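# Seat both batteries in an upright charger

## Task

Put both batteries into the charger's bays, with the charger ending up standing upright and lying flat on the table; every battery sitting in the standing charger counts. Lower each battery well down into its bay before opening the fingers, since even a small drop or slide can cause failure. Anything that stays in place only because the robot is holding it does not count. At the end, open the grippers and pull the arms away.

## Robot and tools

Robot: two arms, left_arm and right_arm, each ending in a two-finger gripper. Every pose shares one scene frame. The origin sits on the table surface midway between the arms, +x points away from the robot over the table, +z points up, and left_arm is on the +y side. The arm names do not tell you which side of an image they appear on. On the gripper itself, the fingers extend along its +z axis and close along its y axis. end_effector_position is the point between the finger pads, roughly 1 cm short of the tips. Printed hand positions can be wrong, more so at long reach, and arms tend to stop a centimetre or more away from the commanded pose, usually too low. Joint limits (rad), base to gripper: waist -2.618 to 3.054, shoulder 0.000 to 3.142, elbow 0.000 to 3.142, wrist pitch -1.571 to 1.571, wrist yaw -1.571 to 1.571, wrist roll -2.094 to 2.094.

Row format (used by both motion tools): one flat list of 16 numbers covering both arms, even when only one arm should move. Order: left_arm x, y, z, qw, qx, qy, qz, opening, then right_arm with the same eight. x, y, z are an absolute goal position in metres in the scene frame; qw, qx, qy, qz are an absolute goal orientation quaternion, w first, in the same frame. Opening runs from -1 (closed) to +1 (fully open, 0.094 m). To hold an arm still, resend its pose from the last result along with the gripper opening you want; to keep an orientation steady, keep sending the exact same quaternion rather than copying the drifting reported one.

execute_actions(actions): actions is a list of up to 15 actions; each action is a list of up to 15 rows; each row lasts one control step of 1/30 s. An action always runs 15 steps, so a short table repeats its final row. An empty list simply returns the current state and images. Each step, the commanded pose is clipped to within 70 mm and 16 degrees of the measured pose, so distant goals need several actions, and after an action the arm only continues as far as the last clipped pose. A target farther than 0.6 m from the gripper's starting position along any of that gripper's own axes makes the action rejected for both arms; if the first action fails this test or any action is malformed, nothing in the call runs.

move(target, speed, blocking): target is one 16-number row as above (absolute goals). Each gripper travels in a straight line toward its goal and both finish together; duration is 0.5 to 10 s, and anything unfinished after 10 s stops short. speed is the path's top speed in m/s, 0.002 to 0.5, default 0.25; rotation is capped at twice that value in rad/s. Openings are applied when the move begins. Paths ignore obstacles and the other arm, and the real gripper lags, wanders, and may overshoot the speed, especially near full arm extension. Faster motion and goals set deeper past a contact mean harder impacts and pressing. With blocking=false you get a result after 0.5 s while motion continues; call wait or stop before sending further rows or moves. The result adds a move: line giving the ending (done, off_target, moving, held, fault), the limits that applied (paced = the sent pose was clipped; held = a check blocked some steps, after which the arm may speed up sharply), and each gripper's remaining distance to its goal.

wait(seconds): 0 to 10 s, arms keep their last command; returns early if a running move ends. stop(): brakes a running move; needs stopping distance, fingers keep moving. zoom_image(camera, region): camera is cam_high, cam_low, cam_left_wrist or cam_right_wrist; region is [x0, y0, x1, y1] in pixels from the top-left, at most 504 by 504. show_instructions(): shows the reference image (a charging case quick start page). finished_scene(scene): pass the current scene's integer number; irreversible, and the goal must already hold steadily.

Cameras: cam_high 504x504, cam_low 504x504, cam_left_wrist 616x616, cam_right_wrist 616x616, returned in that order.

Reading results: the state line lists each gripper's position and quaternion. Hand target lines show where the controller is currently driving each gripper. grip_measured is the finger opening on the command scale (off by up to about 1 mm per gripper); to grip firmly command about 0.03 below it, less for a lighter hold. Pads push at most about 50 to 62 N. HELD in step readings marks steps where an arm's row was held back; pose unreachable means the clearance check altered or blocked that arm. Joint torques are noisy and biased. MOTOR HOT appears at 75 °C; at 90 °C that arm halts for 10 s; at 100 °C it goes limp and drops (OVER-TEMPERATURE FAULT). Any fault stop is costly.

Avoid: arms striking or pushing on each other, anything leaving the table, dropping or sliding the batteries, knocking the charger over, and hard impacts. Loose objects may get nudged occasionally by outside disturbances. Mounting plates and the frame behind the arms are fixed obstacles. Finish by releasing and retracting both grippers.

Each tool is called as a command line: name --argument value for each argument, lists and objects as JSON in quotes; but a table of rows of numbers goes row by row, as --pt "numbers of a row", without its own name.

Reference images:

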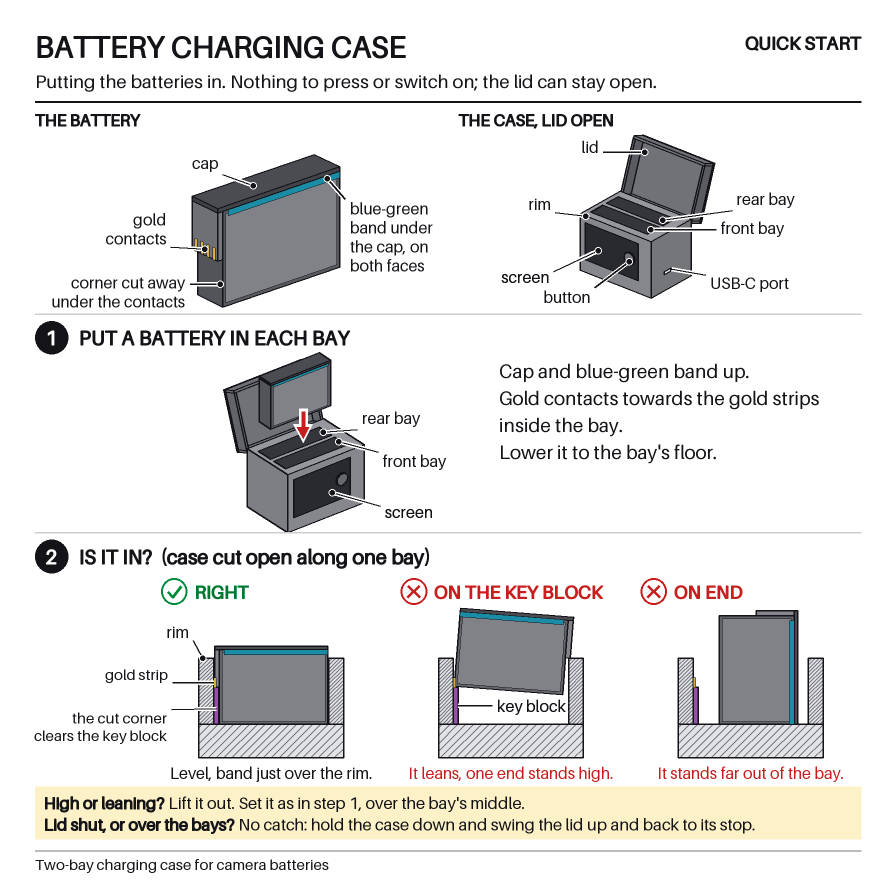

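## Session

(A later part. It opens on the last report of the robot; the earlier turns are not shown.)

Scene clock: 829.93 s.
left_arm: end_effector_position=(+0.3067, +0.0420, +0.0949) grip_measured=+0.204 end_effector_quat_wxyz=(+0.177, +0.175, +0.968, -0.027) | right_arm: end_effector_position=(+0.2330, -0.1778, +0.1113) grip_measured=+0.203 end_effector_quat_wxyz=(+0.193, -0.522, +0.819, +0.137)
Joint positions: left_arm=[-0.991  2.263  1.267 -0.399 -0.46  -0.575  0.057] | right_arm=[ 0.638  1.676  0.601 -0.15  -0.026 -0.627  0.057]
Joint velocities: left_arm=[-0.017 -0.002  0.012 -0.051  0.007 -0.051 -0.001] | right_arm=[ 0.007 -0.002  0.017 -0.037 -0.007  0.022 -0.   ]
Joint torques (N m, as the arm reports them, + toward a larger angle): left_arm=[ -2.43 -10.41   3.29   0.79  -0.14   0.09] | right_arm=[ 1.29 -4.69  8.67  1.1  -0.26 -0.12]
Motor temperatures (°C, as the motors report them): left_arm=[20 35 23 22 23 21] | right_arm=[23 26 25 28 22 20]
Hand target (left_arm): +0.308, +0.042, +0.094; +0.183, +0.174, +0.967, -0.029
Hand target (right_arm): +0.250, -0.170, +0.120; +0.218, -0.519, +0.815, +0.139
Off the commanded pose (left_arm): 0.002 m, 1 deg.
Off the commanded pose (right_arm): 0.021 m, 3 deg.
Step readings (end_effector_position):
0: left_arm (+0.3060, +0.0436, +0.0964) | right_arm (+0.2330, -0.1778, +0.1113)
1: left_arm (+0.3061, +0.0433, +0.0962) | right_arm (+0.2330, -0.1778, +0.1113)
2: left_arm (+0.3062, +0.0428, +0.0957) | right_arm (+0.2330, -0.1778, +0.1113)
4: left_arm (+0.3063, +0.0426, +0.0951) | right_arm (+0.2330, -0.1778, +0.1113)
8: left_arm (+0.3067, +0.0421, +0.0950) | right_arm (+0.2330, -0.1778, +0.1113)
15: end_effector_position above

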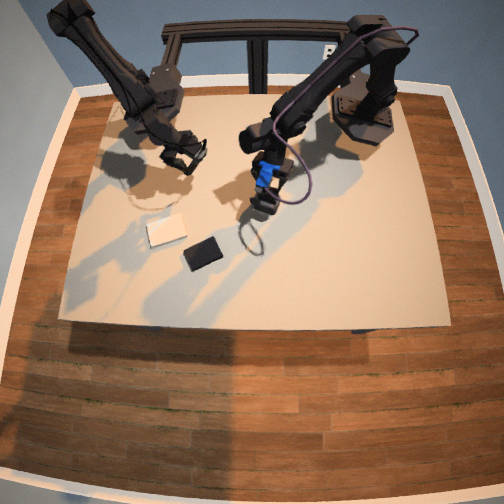

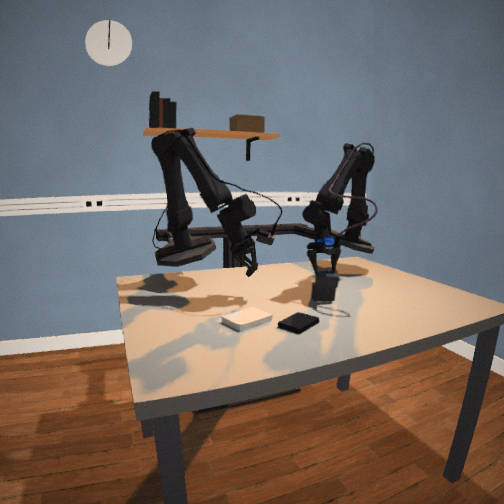

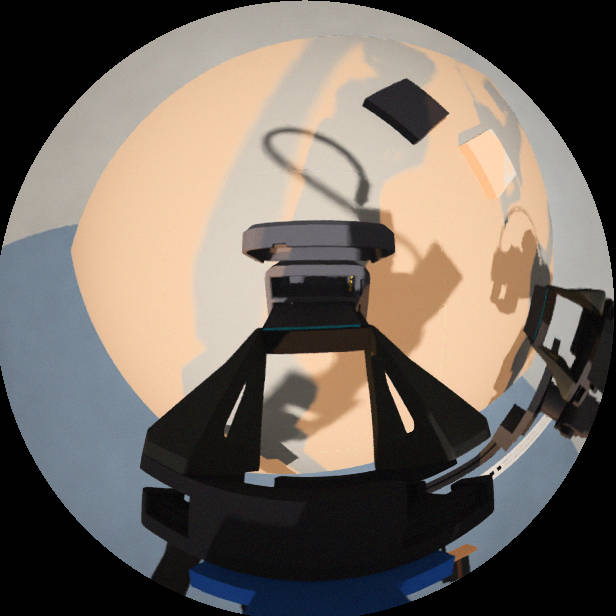

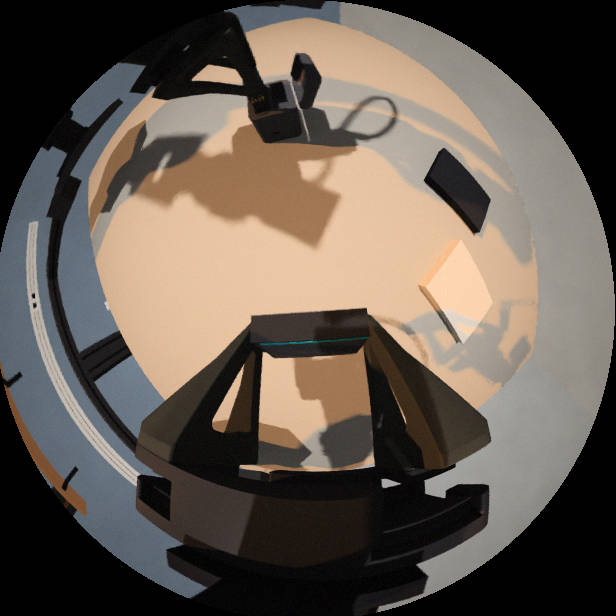

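execute_actions --actions '[[[0.306,0.0428,0.094,0.181,0.174,0.967,-0.029,0.16,0.25,-0.17,0.12,0.218,-0.519,0.815,0.139,0.16]]]'

zoom_image --camera "cam_right_wrist" --region '[220,60,320,160]'

zoom_image --camera "cam_left_wrist" --region '[250,240,390,380]'

Scene clock: 836.23 s.
left_arm: end_effector_position=(+0.3067, +0.0420, +0.0949) grip_measured=+0.204 end_effector_quat_wxyz=(+0.177, +0.175, +0.968, -0.027) | right_arm: end_effector_position=(+0.2330, -0.1778, +0.1113) grip_measured=+0.203 end_effector_quat_wxyz=(+0.193, -0.522, +0.819, +0.137)
Joint positions: left_arm=[-0.991  2.263  1.267 -0.399 -0.46  -0.575  0.057] | right_arm=[ 0.638  1.676  0.601 -0.15  -0.026 -0.627  0.057]
Joint velocities: left_arm=[ 0.002 -0.007  0.007 -0.007  0.022 -0.022 -0.   ] | right_arm=[ 0.007 -0.002 -0.007  0.007 -0.081 -0.022 -0.   ]
Joint torques (N m, as the arm reports them, + toward a larger angle): left_arm=[ -2.59 -10.5    3.01   0.76  -0.14   0.02] | right_arm=[ 1.4  -4.63  8.63  1.11 -0.25 -0.13]
Motor temperatures (°C, as the motors report them): left_arm=[20 35 23 23 23 21] | right_arm=[23 26 25 28 22 20]
Hand target (left_arm): +0.306, +0.043, +0.094; +0.181, +0.174, +0.968, -0.029
Hand target (right_arm): +0.250, -0.170, +0.120; +0.218, -0.519, +0.815, +0.139
Off the commanded pose (left_arm): 0.001 m, 1 deg.
Off the commanded pose (right_arm): 0.021 m, 3 deg.
Step readings (end_effector_position):
0: left_arm (+0.3067, +0.0420, +0.0949) | right_arm (+0.2330, -0.1778, +0.1113)
1: left_arm (+0.3067, +0.0420, +0.0949) | right_arm (+0.2330, -0.1778, +0.1113)
2: left_arm (+0.3067, +0.0420, +0.0949) | right_arm (+0.2330, -0.1778, +0.1113)
4: left_arm (+0.3067, +0.0420, +0.0949) | right_arm (+0.2330, -0.1778, +0.1113)
8: left_arm (+0.3067, +0.0420, +0.0949) | right_arm (+0.2330, -0.1778, +0.1113)
15: end_effector_position above

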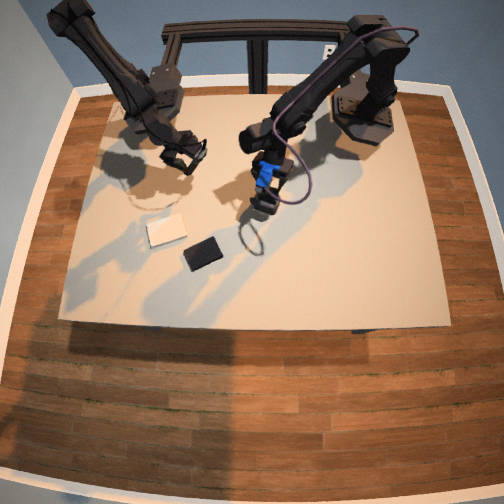

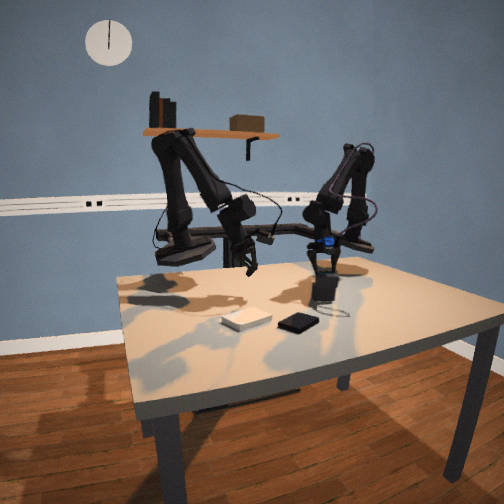

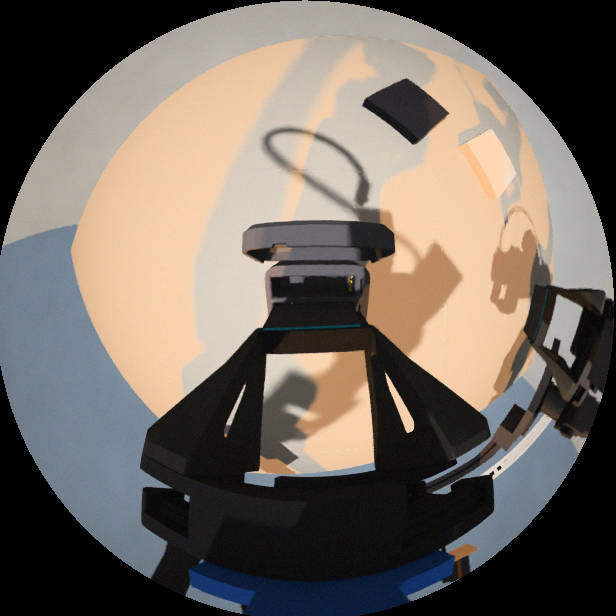

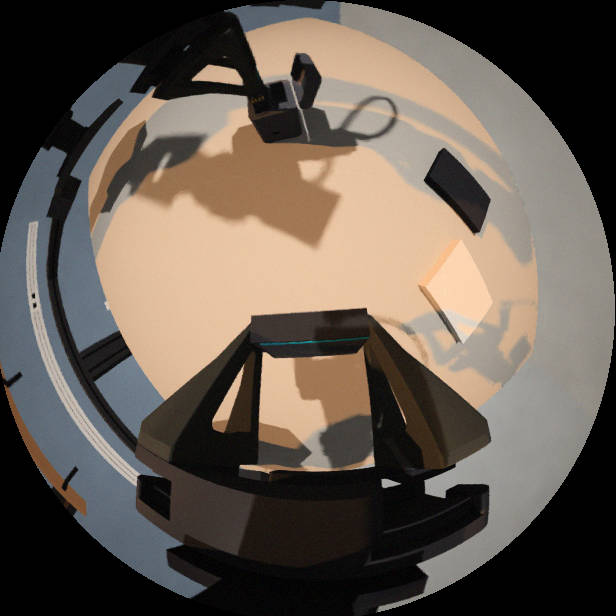

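Region (220, 60, 320, 160) of cam_right_wrist's 616x616 image, scaled by 5.040, with more detail than that image has.

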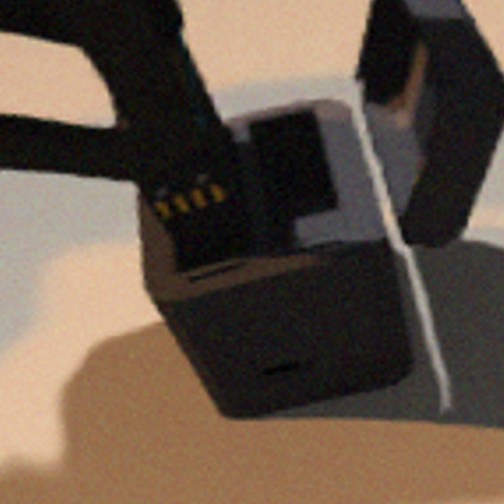

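Region (250, 240, 390, 380) of cam_left_wrist's 616x616 image, scaled by 3.600, with more detail than that image has.

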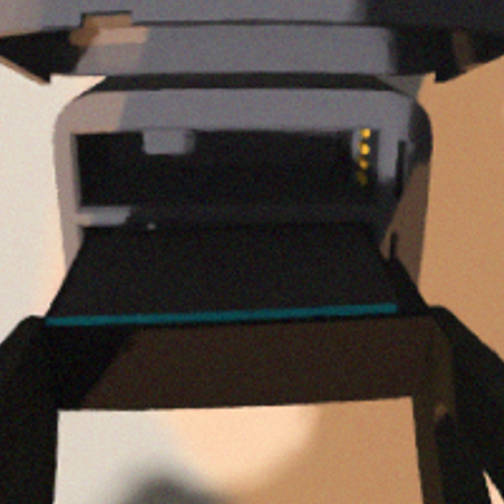

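execute_actions --actions '[[[0.306,0.0428,0.093,0.181,0.174,0.967,-0.029,0.16,0.25,-0.17,0.12,0.218,-0.519,0.815,0.139,0.16],[0.306,0.0428,0.092,0.181,0.174,0.967,-0.029,0.16,0.25,-0.17,0.12,0.218,-0.519,0.815,0.139,0.16],[0.306,0.0428,0.091,0.181,0.174,0.967,-0.029,0.16,0.25,-0.17,0.12,0.218,-0.519,0.815,0.139,0.16],[0.306,0.0428,0.090,0.181,0.174,0.967,-0.029,0.16,0.25,-0.17,0.12,0.218,-0.519,0.815,0.139,0.16],[0.306,0.0428,0.089,0.181,0.174,0.967,-0.029,0.16,0.25,-0.17,0.12,0.218,-0.519,0.815,0.139,0.16],[0.306,0.0428,0.088,0.181,0.174,0.967,-0.029,0.16,0.25,-0.17,0.12,0.218,-0.519,0.815,0.139,0.16],[0.306,0.0428,0.087,0.181,0.174,0.967,-0.029,0.16,0.25,-0.17,0.12,0.218,-0.519,0.815,0.139,0.16]]]'

zoom_image --camera "cam_right_wrist" --region '[220,60,320,160]'

zoom_image --camera "cam_left_wrist" --region '[250,240,390,380]'

Scene clock: 842.80 s.
left_arm: end_effector_position=(+0.3070, +0.0410, +0.0939) grip_measured=+0.204 end_effector_quat_wxyz=(+0.181, +0.173, +0.968, -0.030) | right_arm: end_effector_position=(+0.2330, -0.1778, +0.1113) grip_measured=+0.203 end_effector_quat_wxyz=(+0.193, -0.522, +0.819, +0.137)
Joint positions: left_arm=[-0.991  2.263  1.258 -0.379 -0.46  -0.574  0.057] | right_arm=[ 0.638  1.676  0.601 -0.15  -0.026 -0.627  0.057]
Joint velocities: left_arm=[-0.007 -0.017 -0.012 -0.022  0.022  0.022  0.   ] | right_arm=[-0.012 -0.007 -0.012 -0.007 -0.066 -0.066  0.001]
Joint torques (N m, as the arm reports them, + toward a larger angle): left_arm=[-2.26 -9.26  2.99  0.82 -0.13  0.07] | right_arm=[ 1.27 -4.69  8.67  1.11 -0.27 -0.08]
Motor temperatures (°C, as the motors report them): left_arm=[19 35 23 23 23 21] | right_arm=[23 26 25 28 22 20]
Hand target (left_arm): +0.306, +0.043, +0.087; +0.181, +0.174, +0.968, -0.029
Hand target (right_arm): +0.250, -0.170, +0.120; +0.218, -0.519, +0.815, +0.139
Off the commanded pose (left_arm): 0.007 m, 0 deg.
Off the commanded pose (right_arm): 0.021 m, 3 deg.
Step readings (end_effector_position):
0: left_arm (+0.3067, +0.0420, +0.0949) | right_arm (+0.2330, -0.1778, +0.1113)
1: left_arm (+0.3067, +0.0420, +0.0949) | right_arm (+0.2330, -0.1778, +0.1113)
2: left_arm (+0.3068, +0.0419, +0.0949) | right_arm (+0.2330, -0.1778, +0.1113)
4: left_arm (+0.3069, +0.0416, +0.0948) | right_arm (+0.2330, -0.1778, +0.1113)
8: left_arm (+0.3070, +0.0411, +0.0940) | right_arm (+0.2330, -0.1778, +0.1113)
15: end_effector_position above

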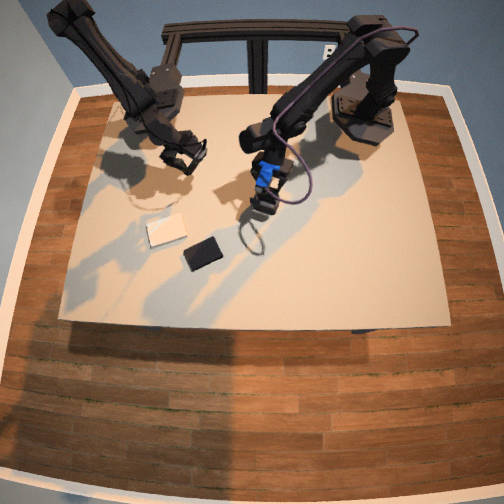

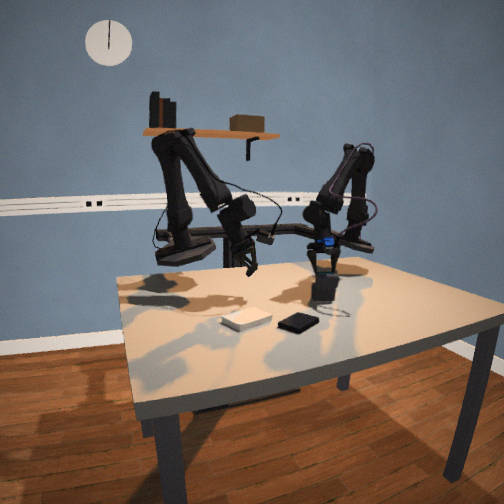

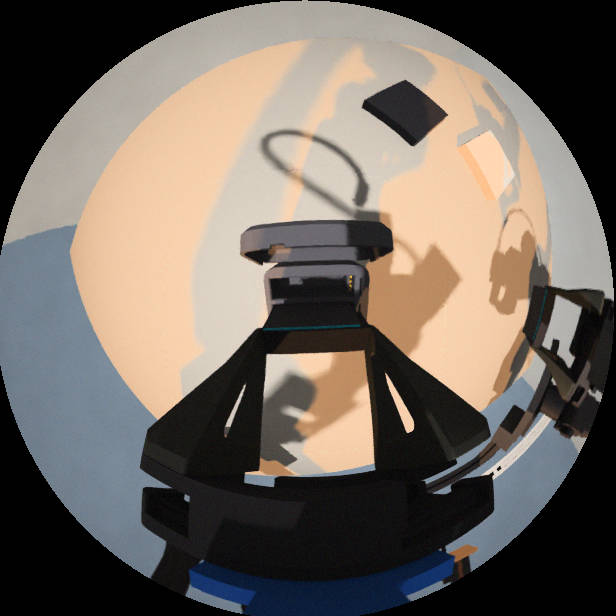

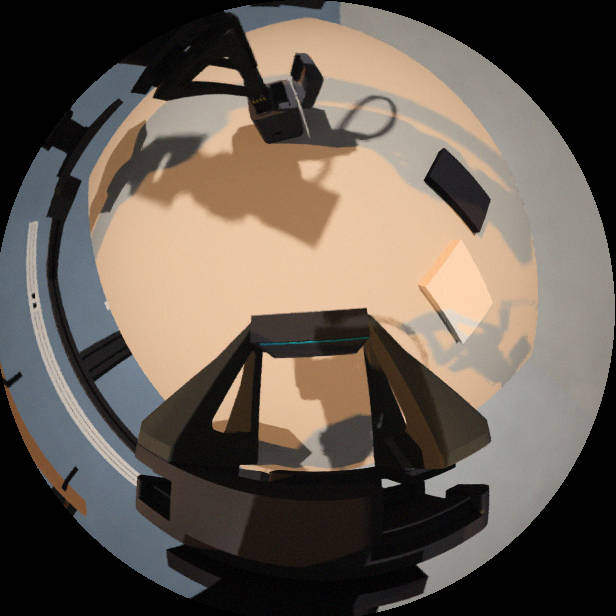

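Region (220, 60, 320, 160) of cam_right_wrist's 616x616 image, scaled by 5.040, with more detail than that image has.

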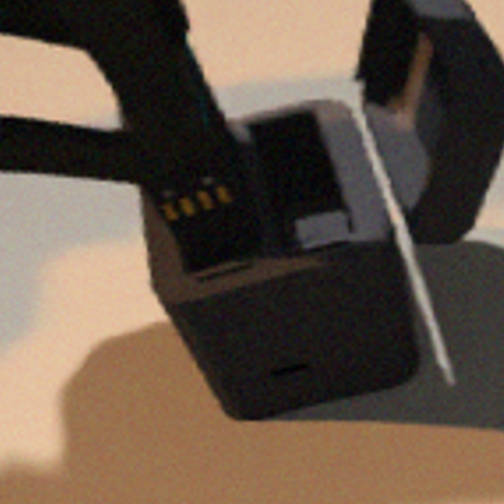

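Region (250, 240, 390, 380) of cam_left_wrist's 616x616 image, scaled by 3.600, with more detail than that image has.

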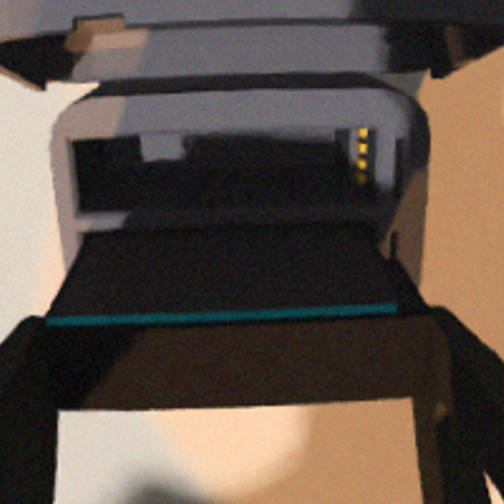

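execute_actions --actions '[[[0.306,0.0428,0.112,0.181,0.174,0.967,-0.029,0.16,0.25,-0.17,0.12,0.218,-0.519,0.815,0.139,0.16]],[[0.304,0.0435,0.100,0.181,0.174,0.967,-0.029,0.16,0.25,-0.17,0.12,0.218,-0.519,0.815,0.139,0.16]]]'

zoom_image --camera "cam_right_wrist" --region '[220,60,320,160]'

zoom_image --camera "cam_left_wrist" --region '[250,240,390,380]'

Scene clock: 848.40 s.
left_arm: end_effector_position=(+0.3047, +0.0463, +0.0971) grip_measured=+0.204 end_effector_quat_wxyz=(+0.174, +0.175, +0.969, -0.024) | right_arm: end_effector_position=(+0.2330, -0.1778, +0.1113) grip_measured=+0.203 end_effector_quat_wxyz=(+0.193, -0.522, +0.819, +0.137)
Joint positions: left_arm=[-0.991  2.248  1.258 -0.415 -0.459 -0.578  0.057] | right_arm=[ 0.638  1.676  0.601 -0.15  -0.026 -0.627  0.057]
Joint velocities: left_arm=[ 0.007  0.007 -0.017  0.022 -0.007 -0.022  0.001] | right_arm=[-0.017 -0.002 -0.007 -0.037  0.007 -0.022 -0.001]
Joint torques (N m, as the arm reports them, + toward a larger angle): left_arm=[ -3.13 -10.79   3.53   0.76  -0.14   0.  ] | right_arm=[ 1.3  -4.63  8.76  1.09 -0.24 -0.08]
Motor temperatures (°C, as the motors report them): left_arm=[19 34 23 23 23 21] | right_arm=[23 26 26 28 22 20]
Hand target (left_arm): +0.304, +0.043, +0.100; +0.181, +0.174, +0.968, -0.029
Hand target (right_arm): +0.250, -0.170, +0.120; +0.218, -0.519, +0.815, +0.139
Off the commanded pose (left_arm): 0.004 m, 1 deg.
Off the commanded pose (right_arm): 0.021 m, 3 deg.
Step readings (end_effector_position; steps 1 to 15: 1st action; 16 to 30: 2nd action):
0: left_arm (+0.3070, +0.0410, +0.0939) | right_arm (+0.2330, -0.1778, +0.1113)
1: left_arm (+0.3068, +0.0415, +0.0946) | right_arm (+0.2330, -0.1778, +0.1113)
2: left_arm (+0.3061, +0.0429, +0.0950) | right_arm (+0.2330, -0.1778, +0.1113)
4: left_arm (+0.3051, +0.0450, +0.0962) | right_arm (+0.2330, -0.1778, +0.1113)
8: left_arm (+0.3037, +0.0477, +0.0966) | right_arm (+0.2330, -0.1778, +0.1113)
15: left_arm (+0.3025, +0.0494, +0.0961) | right_arm (+0.2330, -0.1778, +0.1113)
16: left_arm (+0.3027, +0.0491, +0.0962) | right_arm (+0.2330, -0.1778, +0.1113)
17: left_arm (+0.3030, +0.0486, +0.0963) | right_arm (+0.2330, -0.1778, +0.1113)
19: left_arm (+0.3037, +0.0477, +0.0966) | right_arm (+0.2330, -0.1778, +0.1113)
23: left_arm (+0.3043, +0.0468, +0.0970) | right_arm (+0.2330, -0.1778, +0.1113)
30: end_effector_position above

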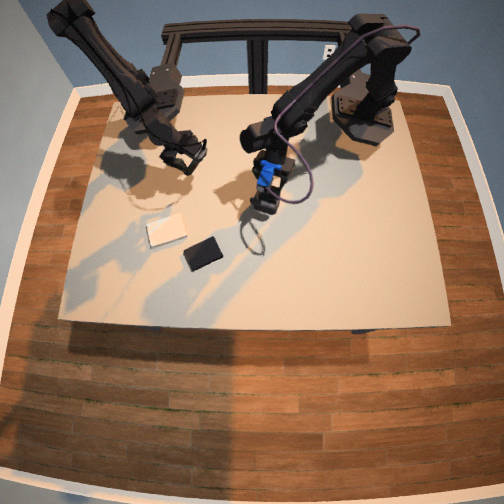

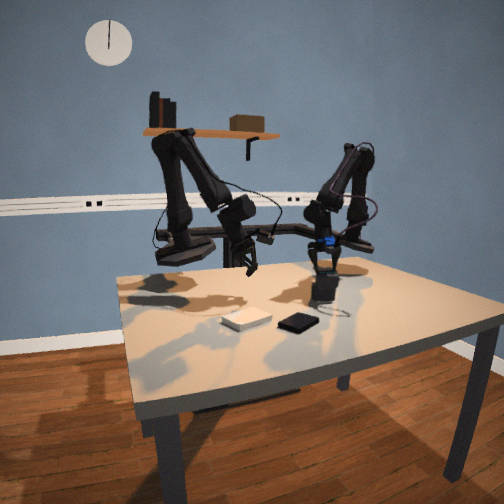

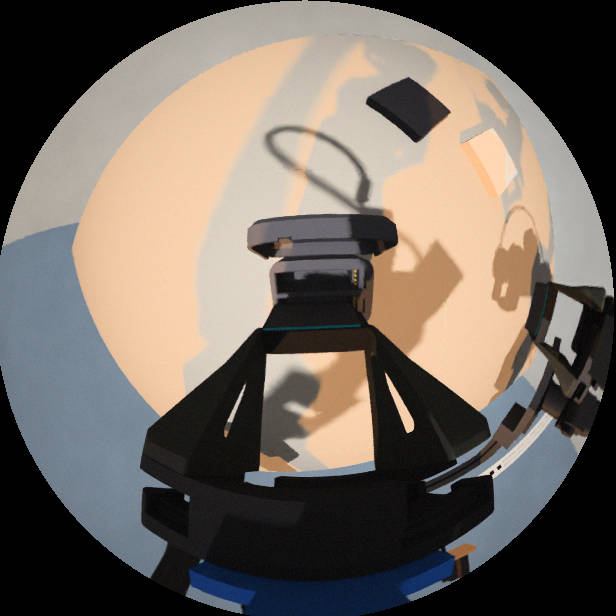

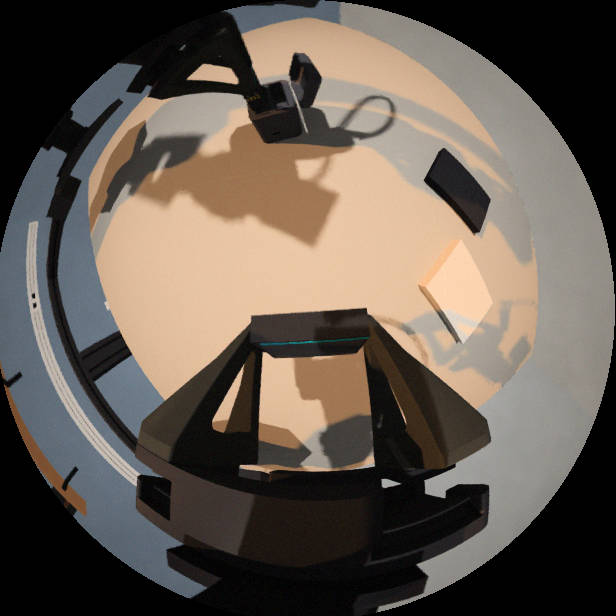

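Region (220, 60, 320, 160) of cam_right_wrist's 616x616 image, scaled by 5.040, with more detail than that image has.

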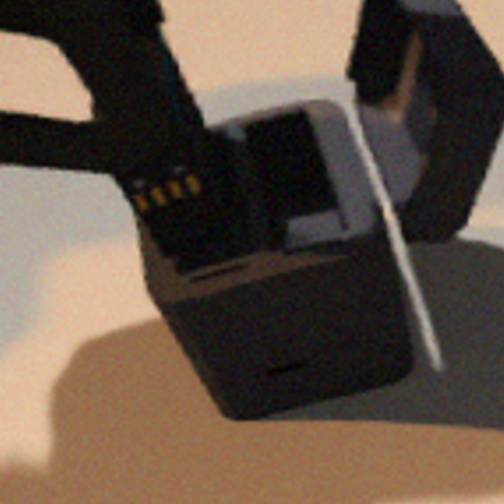

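Region (250, 240, 390, 380) of cam_left_wrist's 616x616 image, scaled by 3.600, with more detail than that image has.

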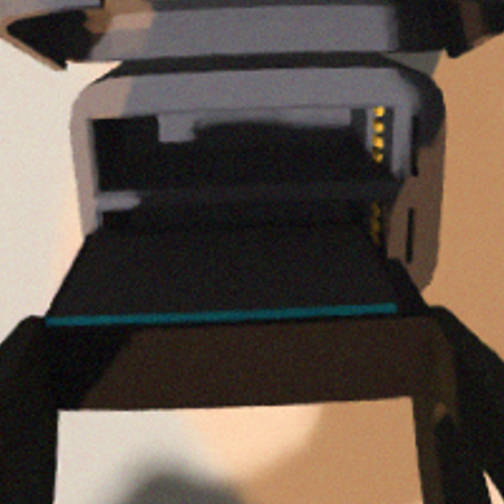

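execute_actions --actions '[[[0.3033,0.0416,0.100,0.1795,0.1756,0.9667,-0.0374,0.16,0.25,-0.17,0.12,0.218,-0.519,0.815,0.139,0.16]]]'

zoom_image --camera "cam_right_wrist" --region '[220,60,320,160]'

zoom_image --camera "cam_left_wrist" --region '[250,240,390,380]'

Scene clock: 868.77 s.
left_arm: end_effector_position=(+0.3047, +0.0423, +0.0976) grip_measured=+0.204 end_effector_quat_wxyz=(+0.174, +0.173, +0.969, -0.033) | right_arm: end_effector_position=(+0.2330, -0.1778, +0.1113) grip_measured=+0.203 end_effector_quat_wxyz=(+0.193, -0.522, +0.819, +0.137)
Joint positions: left_arm=[-0.991  2.248  1.258 -0.401 -0.446 -0.578  0.057] | right_arm=[ 0.638  1.676  0.601 -0.15  -0.026 -0.627  0.057]
Joint velocities: left_arm=[-0.017  0.007 -0.007 -0.081 -0.007  0.037  0.001] | right_arm=[-0.012  0.002 -0.002  0.007 -0.022  0.022 -0.   ]
Joint torques (N m, as the arm reports them, + toward a larger angle): left_arm=[ -2.97 -11.1    3.21   0.71  -0.08   0.04] | right_arm=[ 1.27 -4.68  8.67  1.09 -0.26 -0.13]
Motor temperatures (°C, as the motors report them): left_arm=[19 35 23 22 23 21] | right_arm=[23 26 26 28 22 20]
Hand target (left_arm): +0.303, +0.042, +0.100; +0.179, +0.176, +0.967, -0.037
Hand target (right_arm): +0.250, -0.170, +0.120; +0.218, -0.519, +0.815, +0.139
Off the commanded pose (left_arm): 0.003 m, 1 deg.
Off the commanded pose (right_arm): 0.021 m, 3 deg.
Step readings (end_effector_position):
0: left_arm (+0.3048, +0.0461, +0.0972) | right_arm (+0.2330, -0.1778, +0.1113)
1: left_arm (+0.3046, +0.0457, +0.0972) | right_arm (+0.2330, -0.1778, +0.1113)
2: left_arm (+0.3046, +0.0451, +0.0972) | right_arm (+0.2330, -0.1778, +0.1113)
4: left_arm (+0.3046, +0.0440, +0.0974) | right_arm (+0.2330, -0.1778, +0.1113)
8: left_arm (+0.3046, +0.0428, +0.0976) | right_arm (+0.2330, -0.1778, +0.1113)
15: end_effector_position above

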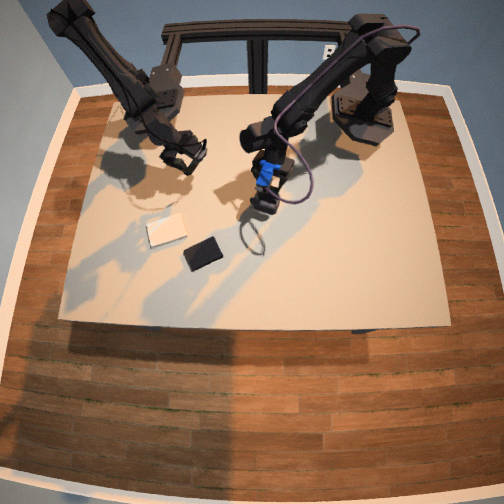

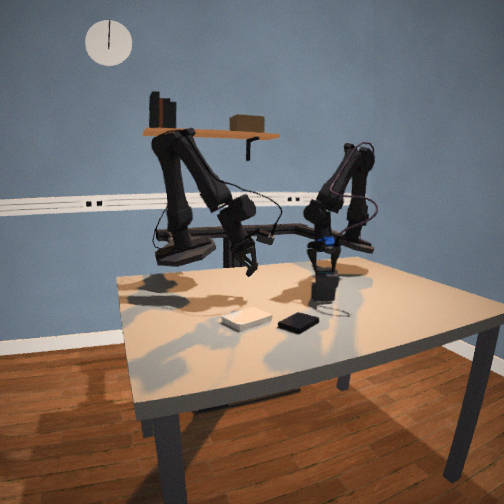

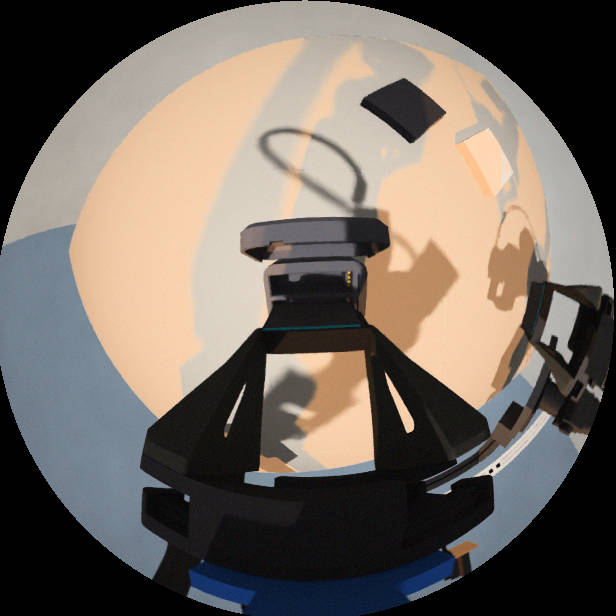

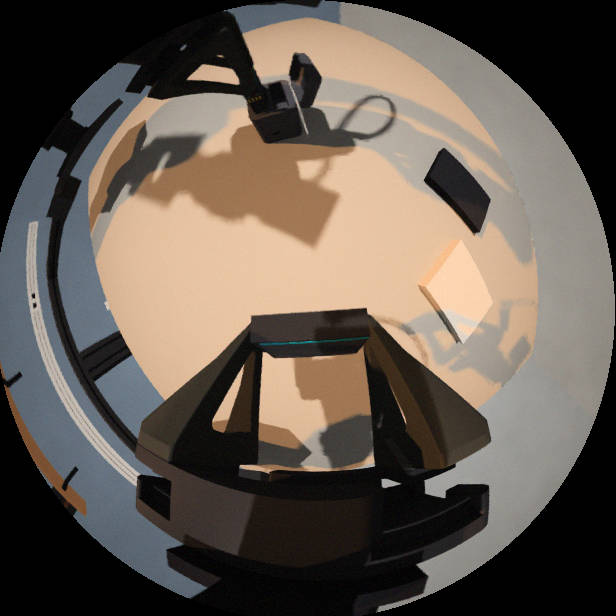

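Region (220, 60, 320, 160) of cam_right_wrist's 616x616 image, scaled by 5.040, with more detail than that image has.

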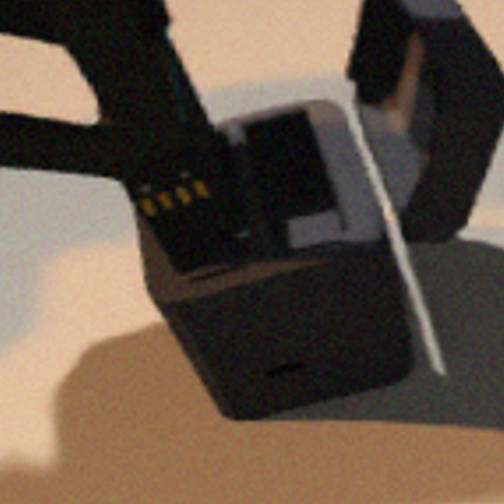

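Region (250, 240, 390, 380) of cam_left_wrist's 616x616 image, scaled by 3.600, with more detail than that image has.

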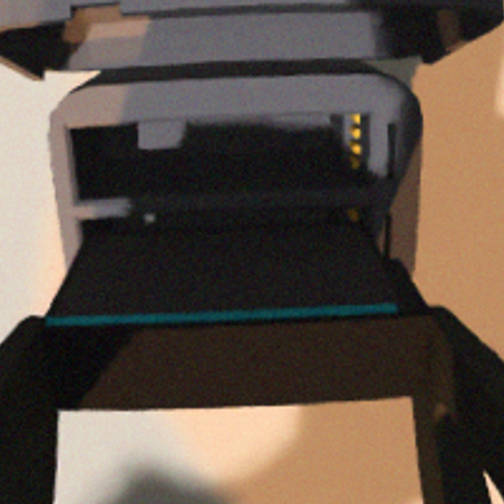

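execute_actions --actions '[[[0.3036,0.0428,0.100,0.1803,0.1747,0.9669,-0.0325,0.16,0.25,-0.17,0.12,0.218,-0.519,0.815,0.139,0.16]]]'

zoom_image --camera "cam_right_wrist" --region '[220,60,320,160]'

zoom_image --camera "cam_left_wrist" --region '[250,240,390,380]'

Scene clock: 872.30 s.
left_arm: end_effector_position=(+0.3047, +0.0422, +0.0976) grip_measured=+0.204 end_effector_quat_wxyz=(+0.174, +0.173, +0.969, -0.033) | right_arm: end_effector_position=(+0.2330, -0.1778, +0.1113) grip_measured=+0.203 end_effector_quat_wxyz=(+0.193, -0.522, +0.819, +0.137)
Joint positions: left_arm=[-0.991  2.248  1.258 -0.4   -0.446 -0.578  0.057] | right_arm=[ 0.638  1.676  0.601 -0.15  -0.026 -0.627  0.057]
Joint velocities: left_arm=[-0.002 -0.007 -0.002  0.037  0.007  0.022  0.001] | right_arm=[-0.012 -0.007 -0.002  0.066 -0.095 -0.022 -0.001]
Joint torques (N m, as the arm reports them, + toward a larger angle): left_arm=[ -3.15 -10.93   3.31   0.63  -0.19   0.03] | right_arm=[ 1.36 -4.77  8.74  1.1  -0.25 -0.11]
Motor temperatures (°C, as the motors report them): left_arm=[19 35 23 22 23 21] | right_arm=[23 26 26 28 22 20]
Hand target (left_arm): +0.304, +0.043, +0.100; +0.180, +0.175, +0.967, -0.033
Hand target (right_arm): +0.250, -0.170, +0.120; +0.218, -0.519, +0.815, +0.139
Off the commanded pose (left_arm): 0.003 m, 1 deg.
Off the commanded pose (right_arm): 0.021 m, 3 deg.
Step readings (end_effector_position):
0: left_arm (+0.3047, +0.0422, +0.0976) | right_arm (+0.2330, -0.1778, +0.1113)
1: left_arm (+0.3047, +0.0422, +0.0976) | right_arm (+0.2330, -0.1778, +0.1113)
2: left_arm (+0.3047, +0.0422, +0.0976) | right_arm (+0.2330, -0.1778, +0.1113)
4: left_arm (+0.3047, +0.0422, +0.0976) | right_arm (+0.2330, -0.1778, +0.1113)
8: left_arm (+0.3047, +0.0422, +0.0976) | right_arm (+0.2330, -0.1778, +0.1113)
15: end_effector_position above

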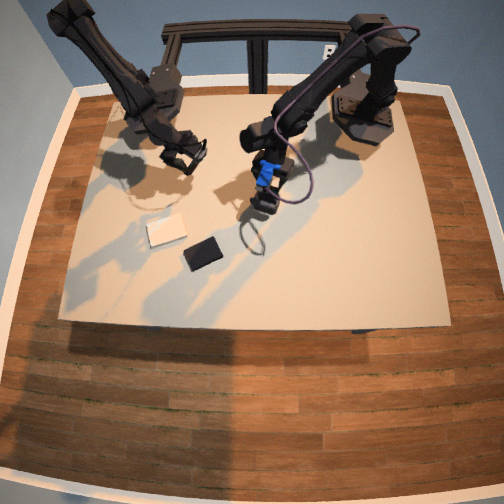

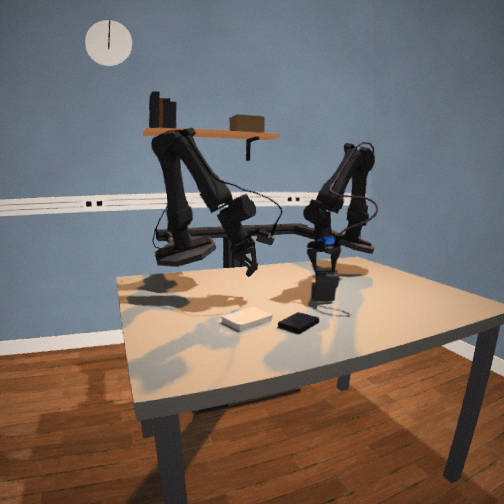

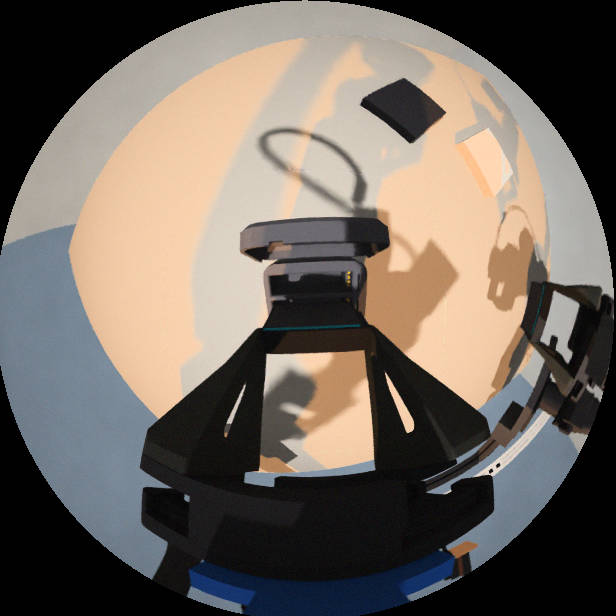

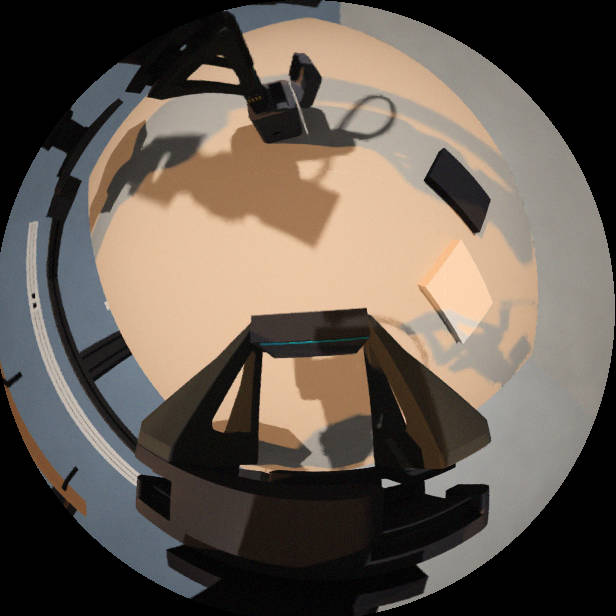

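Region (220, 60, 320, 160) of cam_right_wrist's 616x616 image, scaled by 5.040, with more detail than that image has.

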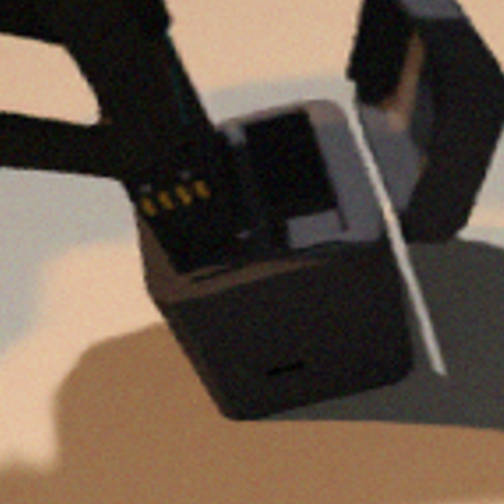

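Region (250, 240, 390, 380) of cam_left_wrist's 616x616 image, scaled by 3.600, with more detail than that image has.

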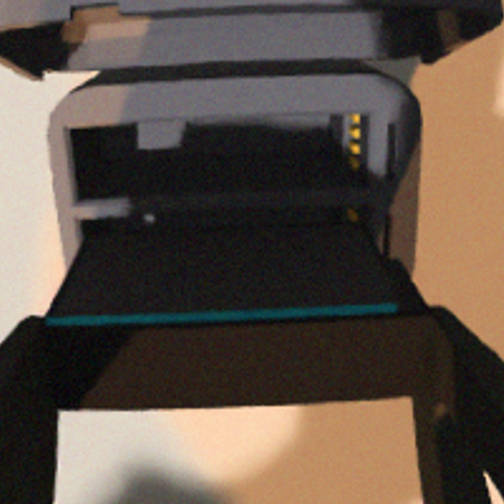

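execute_actions --actions '[[[0.304,0.0440,0.100,0.181,0.174,0.967,-0.027,0.16,0.25,-0.17,0.12,0.218,-0.519,0.815,0.139,0.16]]]'

zoom_image --camera "cam_right_wrist" --region '[220,60,320,160]'

zoom_image --camera "cam_left_wrist" --region '[250,240,390,380]'

Scene clock: 876.17 s.
left_arm: end_effector_position=(+0.3052, +0.0426, +0.0978) grip_measured=+0.204 end_effector_quat_wxyz=(+0.175, +0.173, +0.969, -0.032) | right_arm: end_effector_position=(+0.2330, -0.1778, +0.1113) grip_measured=+0.203 end_effector_quat_wxyz=(+0.193, -0.522, +0.819, +0.137)
Joint positions: left_arm=[-0.991  2.248  1.258 -0.4   -0.45  -0.578  0.057] | right_arm=[ 0.638  1.676  0.601 -0.15  -0.026 -0.627  0.057]
Joint velocities: left_arm=[-0.007 -0.012 -0.002 -0.007 -0.051 -0.081 -0.001] | right_arm=[ 0.002  0.012  0.012  0.037  0.022 -0.007 -0.001]
Joint torques (N m, as the arm reports them, + toward a larger angle): left_arm=[ -3.13 -10.69   3.54   0.58  -0.21   0.01] | right_arm=[ 1.3  -4.76  8.61  1.1  -0.25 -0.09]
Motor temperatures (°C, as the motors report them): left_arm=[19 35 23 22 23 21] | right_arm=[23 26 26 28 22 20]
Hand target (left_arm): +0.304, +0.044, +0.100; +0.181, +0.174, +0.968, -0.027
Hand target (right_arm): +0.250, -0.170, +0.120; +0.218, -0.519, +0.815, +0.139
Off the commanded pose (left_arm): 0.003 m, 1 deg.
Off the commanded pose (right_arm): 0.021 m, 3 deg.
Step readings (end_effector_position):
0: left_arm (+0.3047, +0.0422, +0.0976) | right_arm (+0.2330, -0.1778, +0.1113)
1: left_arm (+0.3047, +0.0423, +0.0977) | right_arm (+0.2330, -0.1778, +0.1113)
2: left_arm (+0.3048, +0.0423, +0.0977) | right_arm (+0.2330, -0.1778, +0.1113)
4: left_arm (+0.3050, +0.0425, +0.0977) | right_arm (+0.2330, -0.1778, +0.1113)
8: left_arm (+0.3051, +0.0426, +0.0978) | right_arm (+0.2330, -0.1778, +0.1113)
15: end_effector_position above

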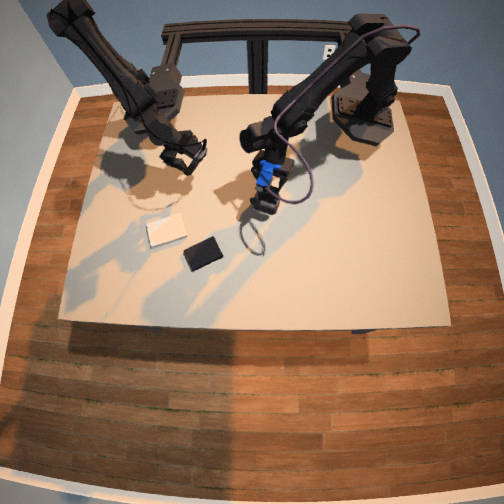

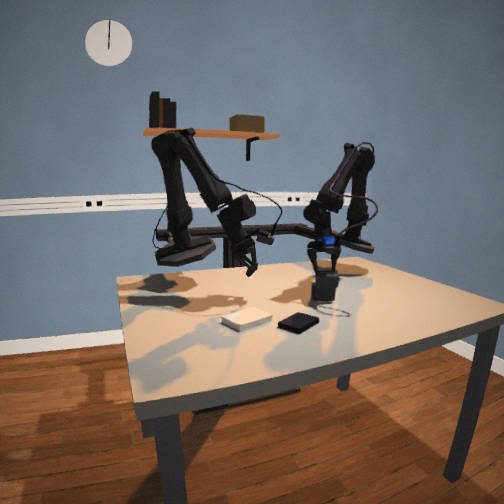

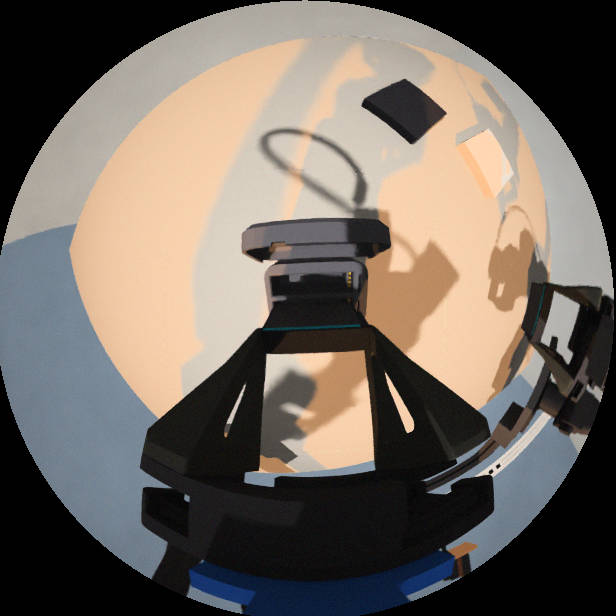

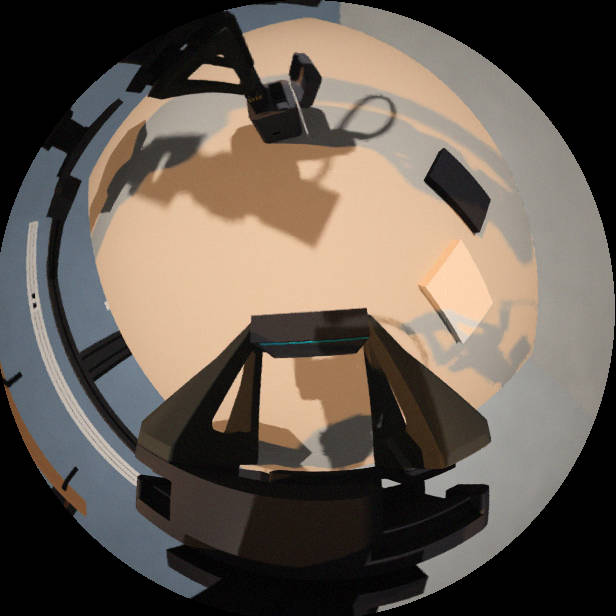

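Region (220, 60, 320, 160) of cam_right_wrist's 616x616 image, scaled by 5.040, with more detail than that image has.

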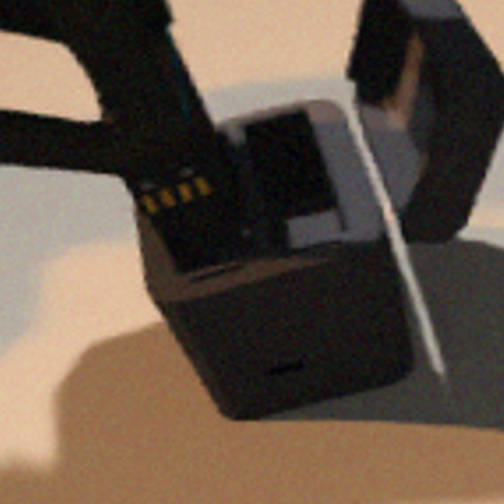

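Region (250, 240, 390, 380) of cam_left_wrist's 616x616 image, scaled by 3.600, with more detail than that image has.

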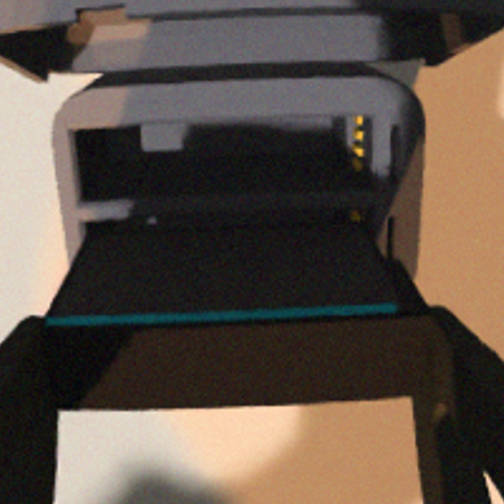

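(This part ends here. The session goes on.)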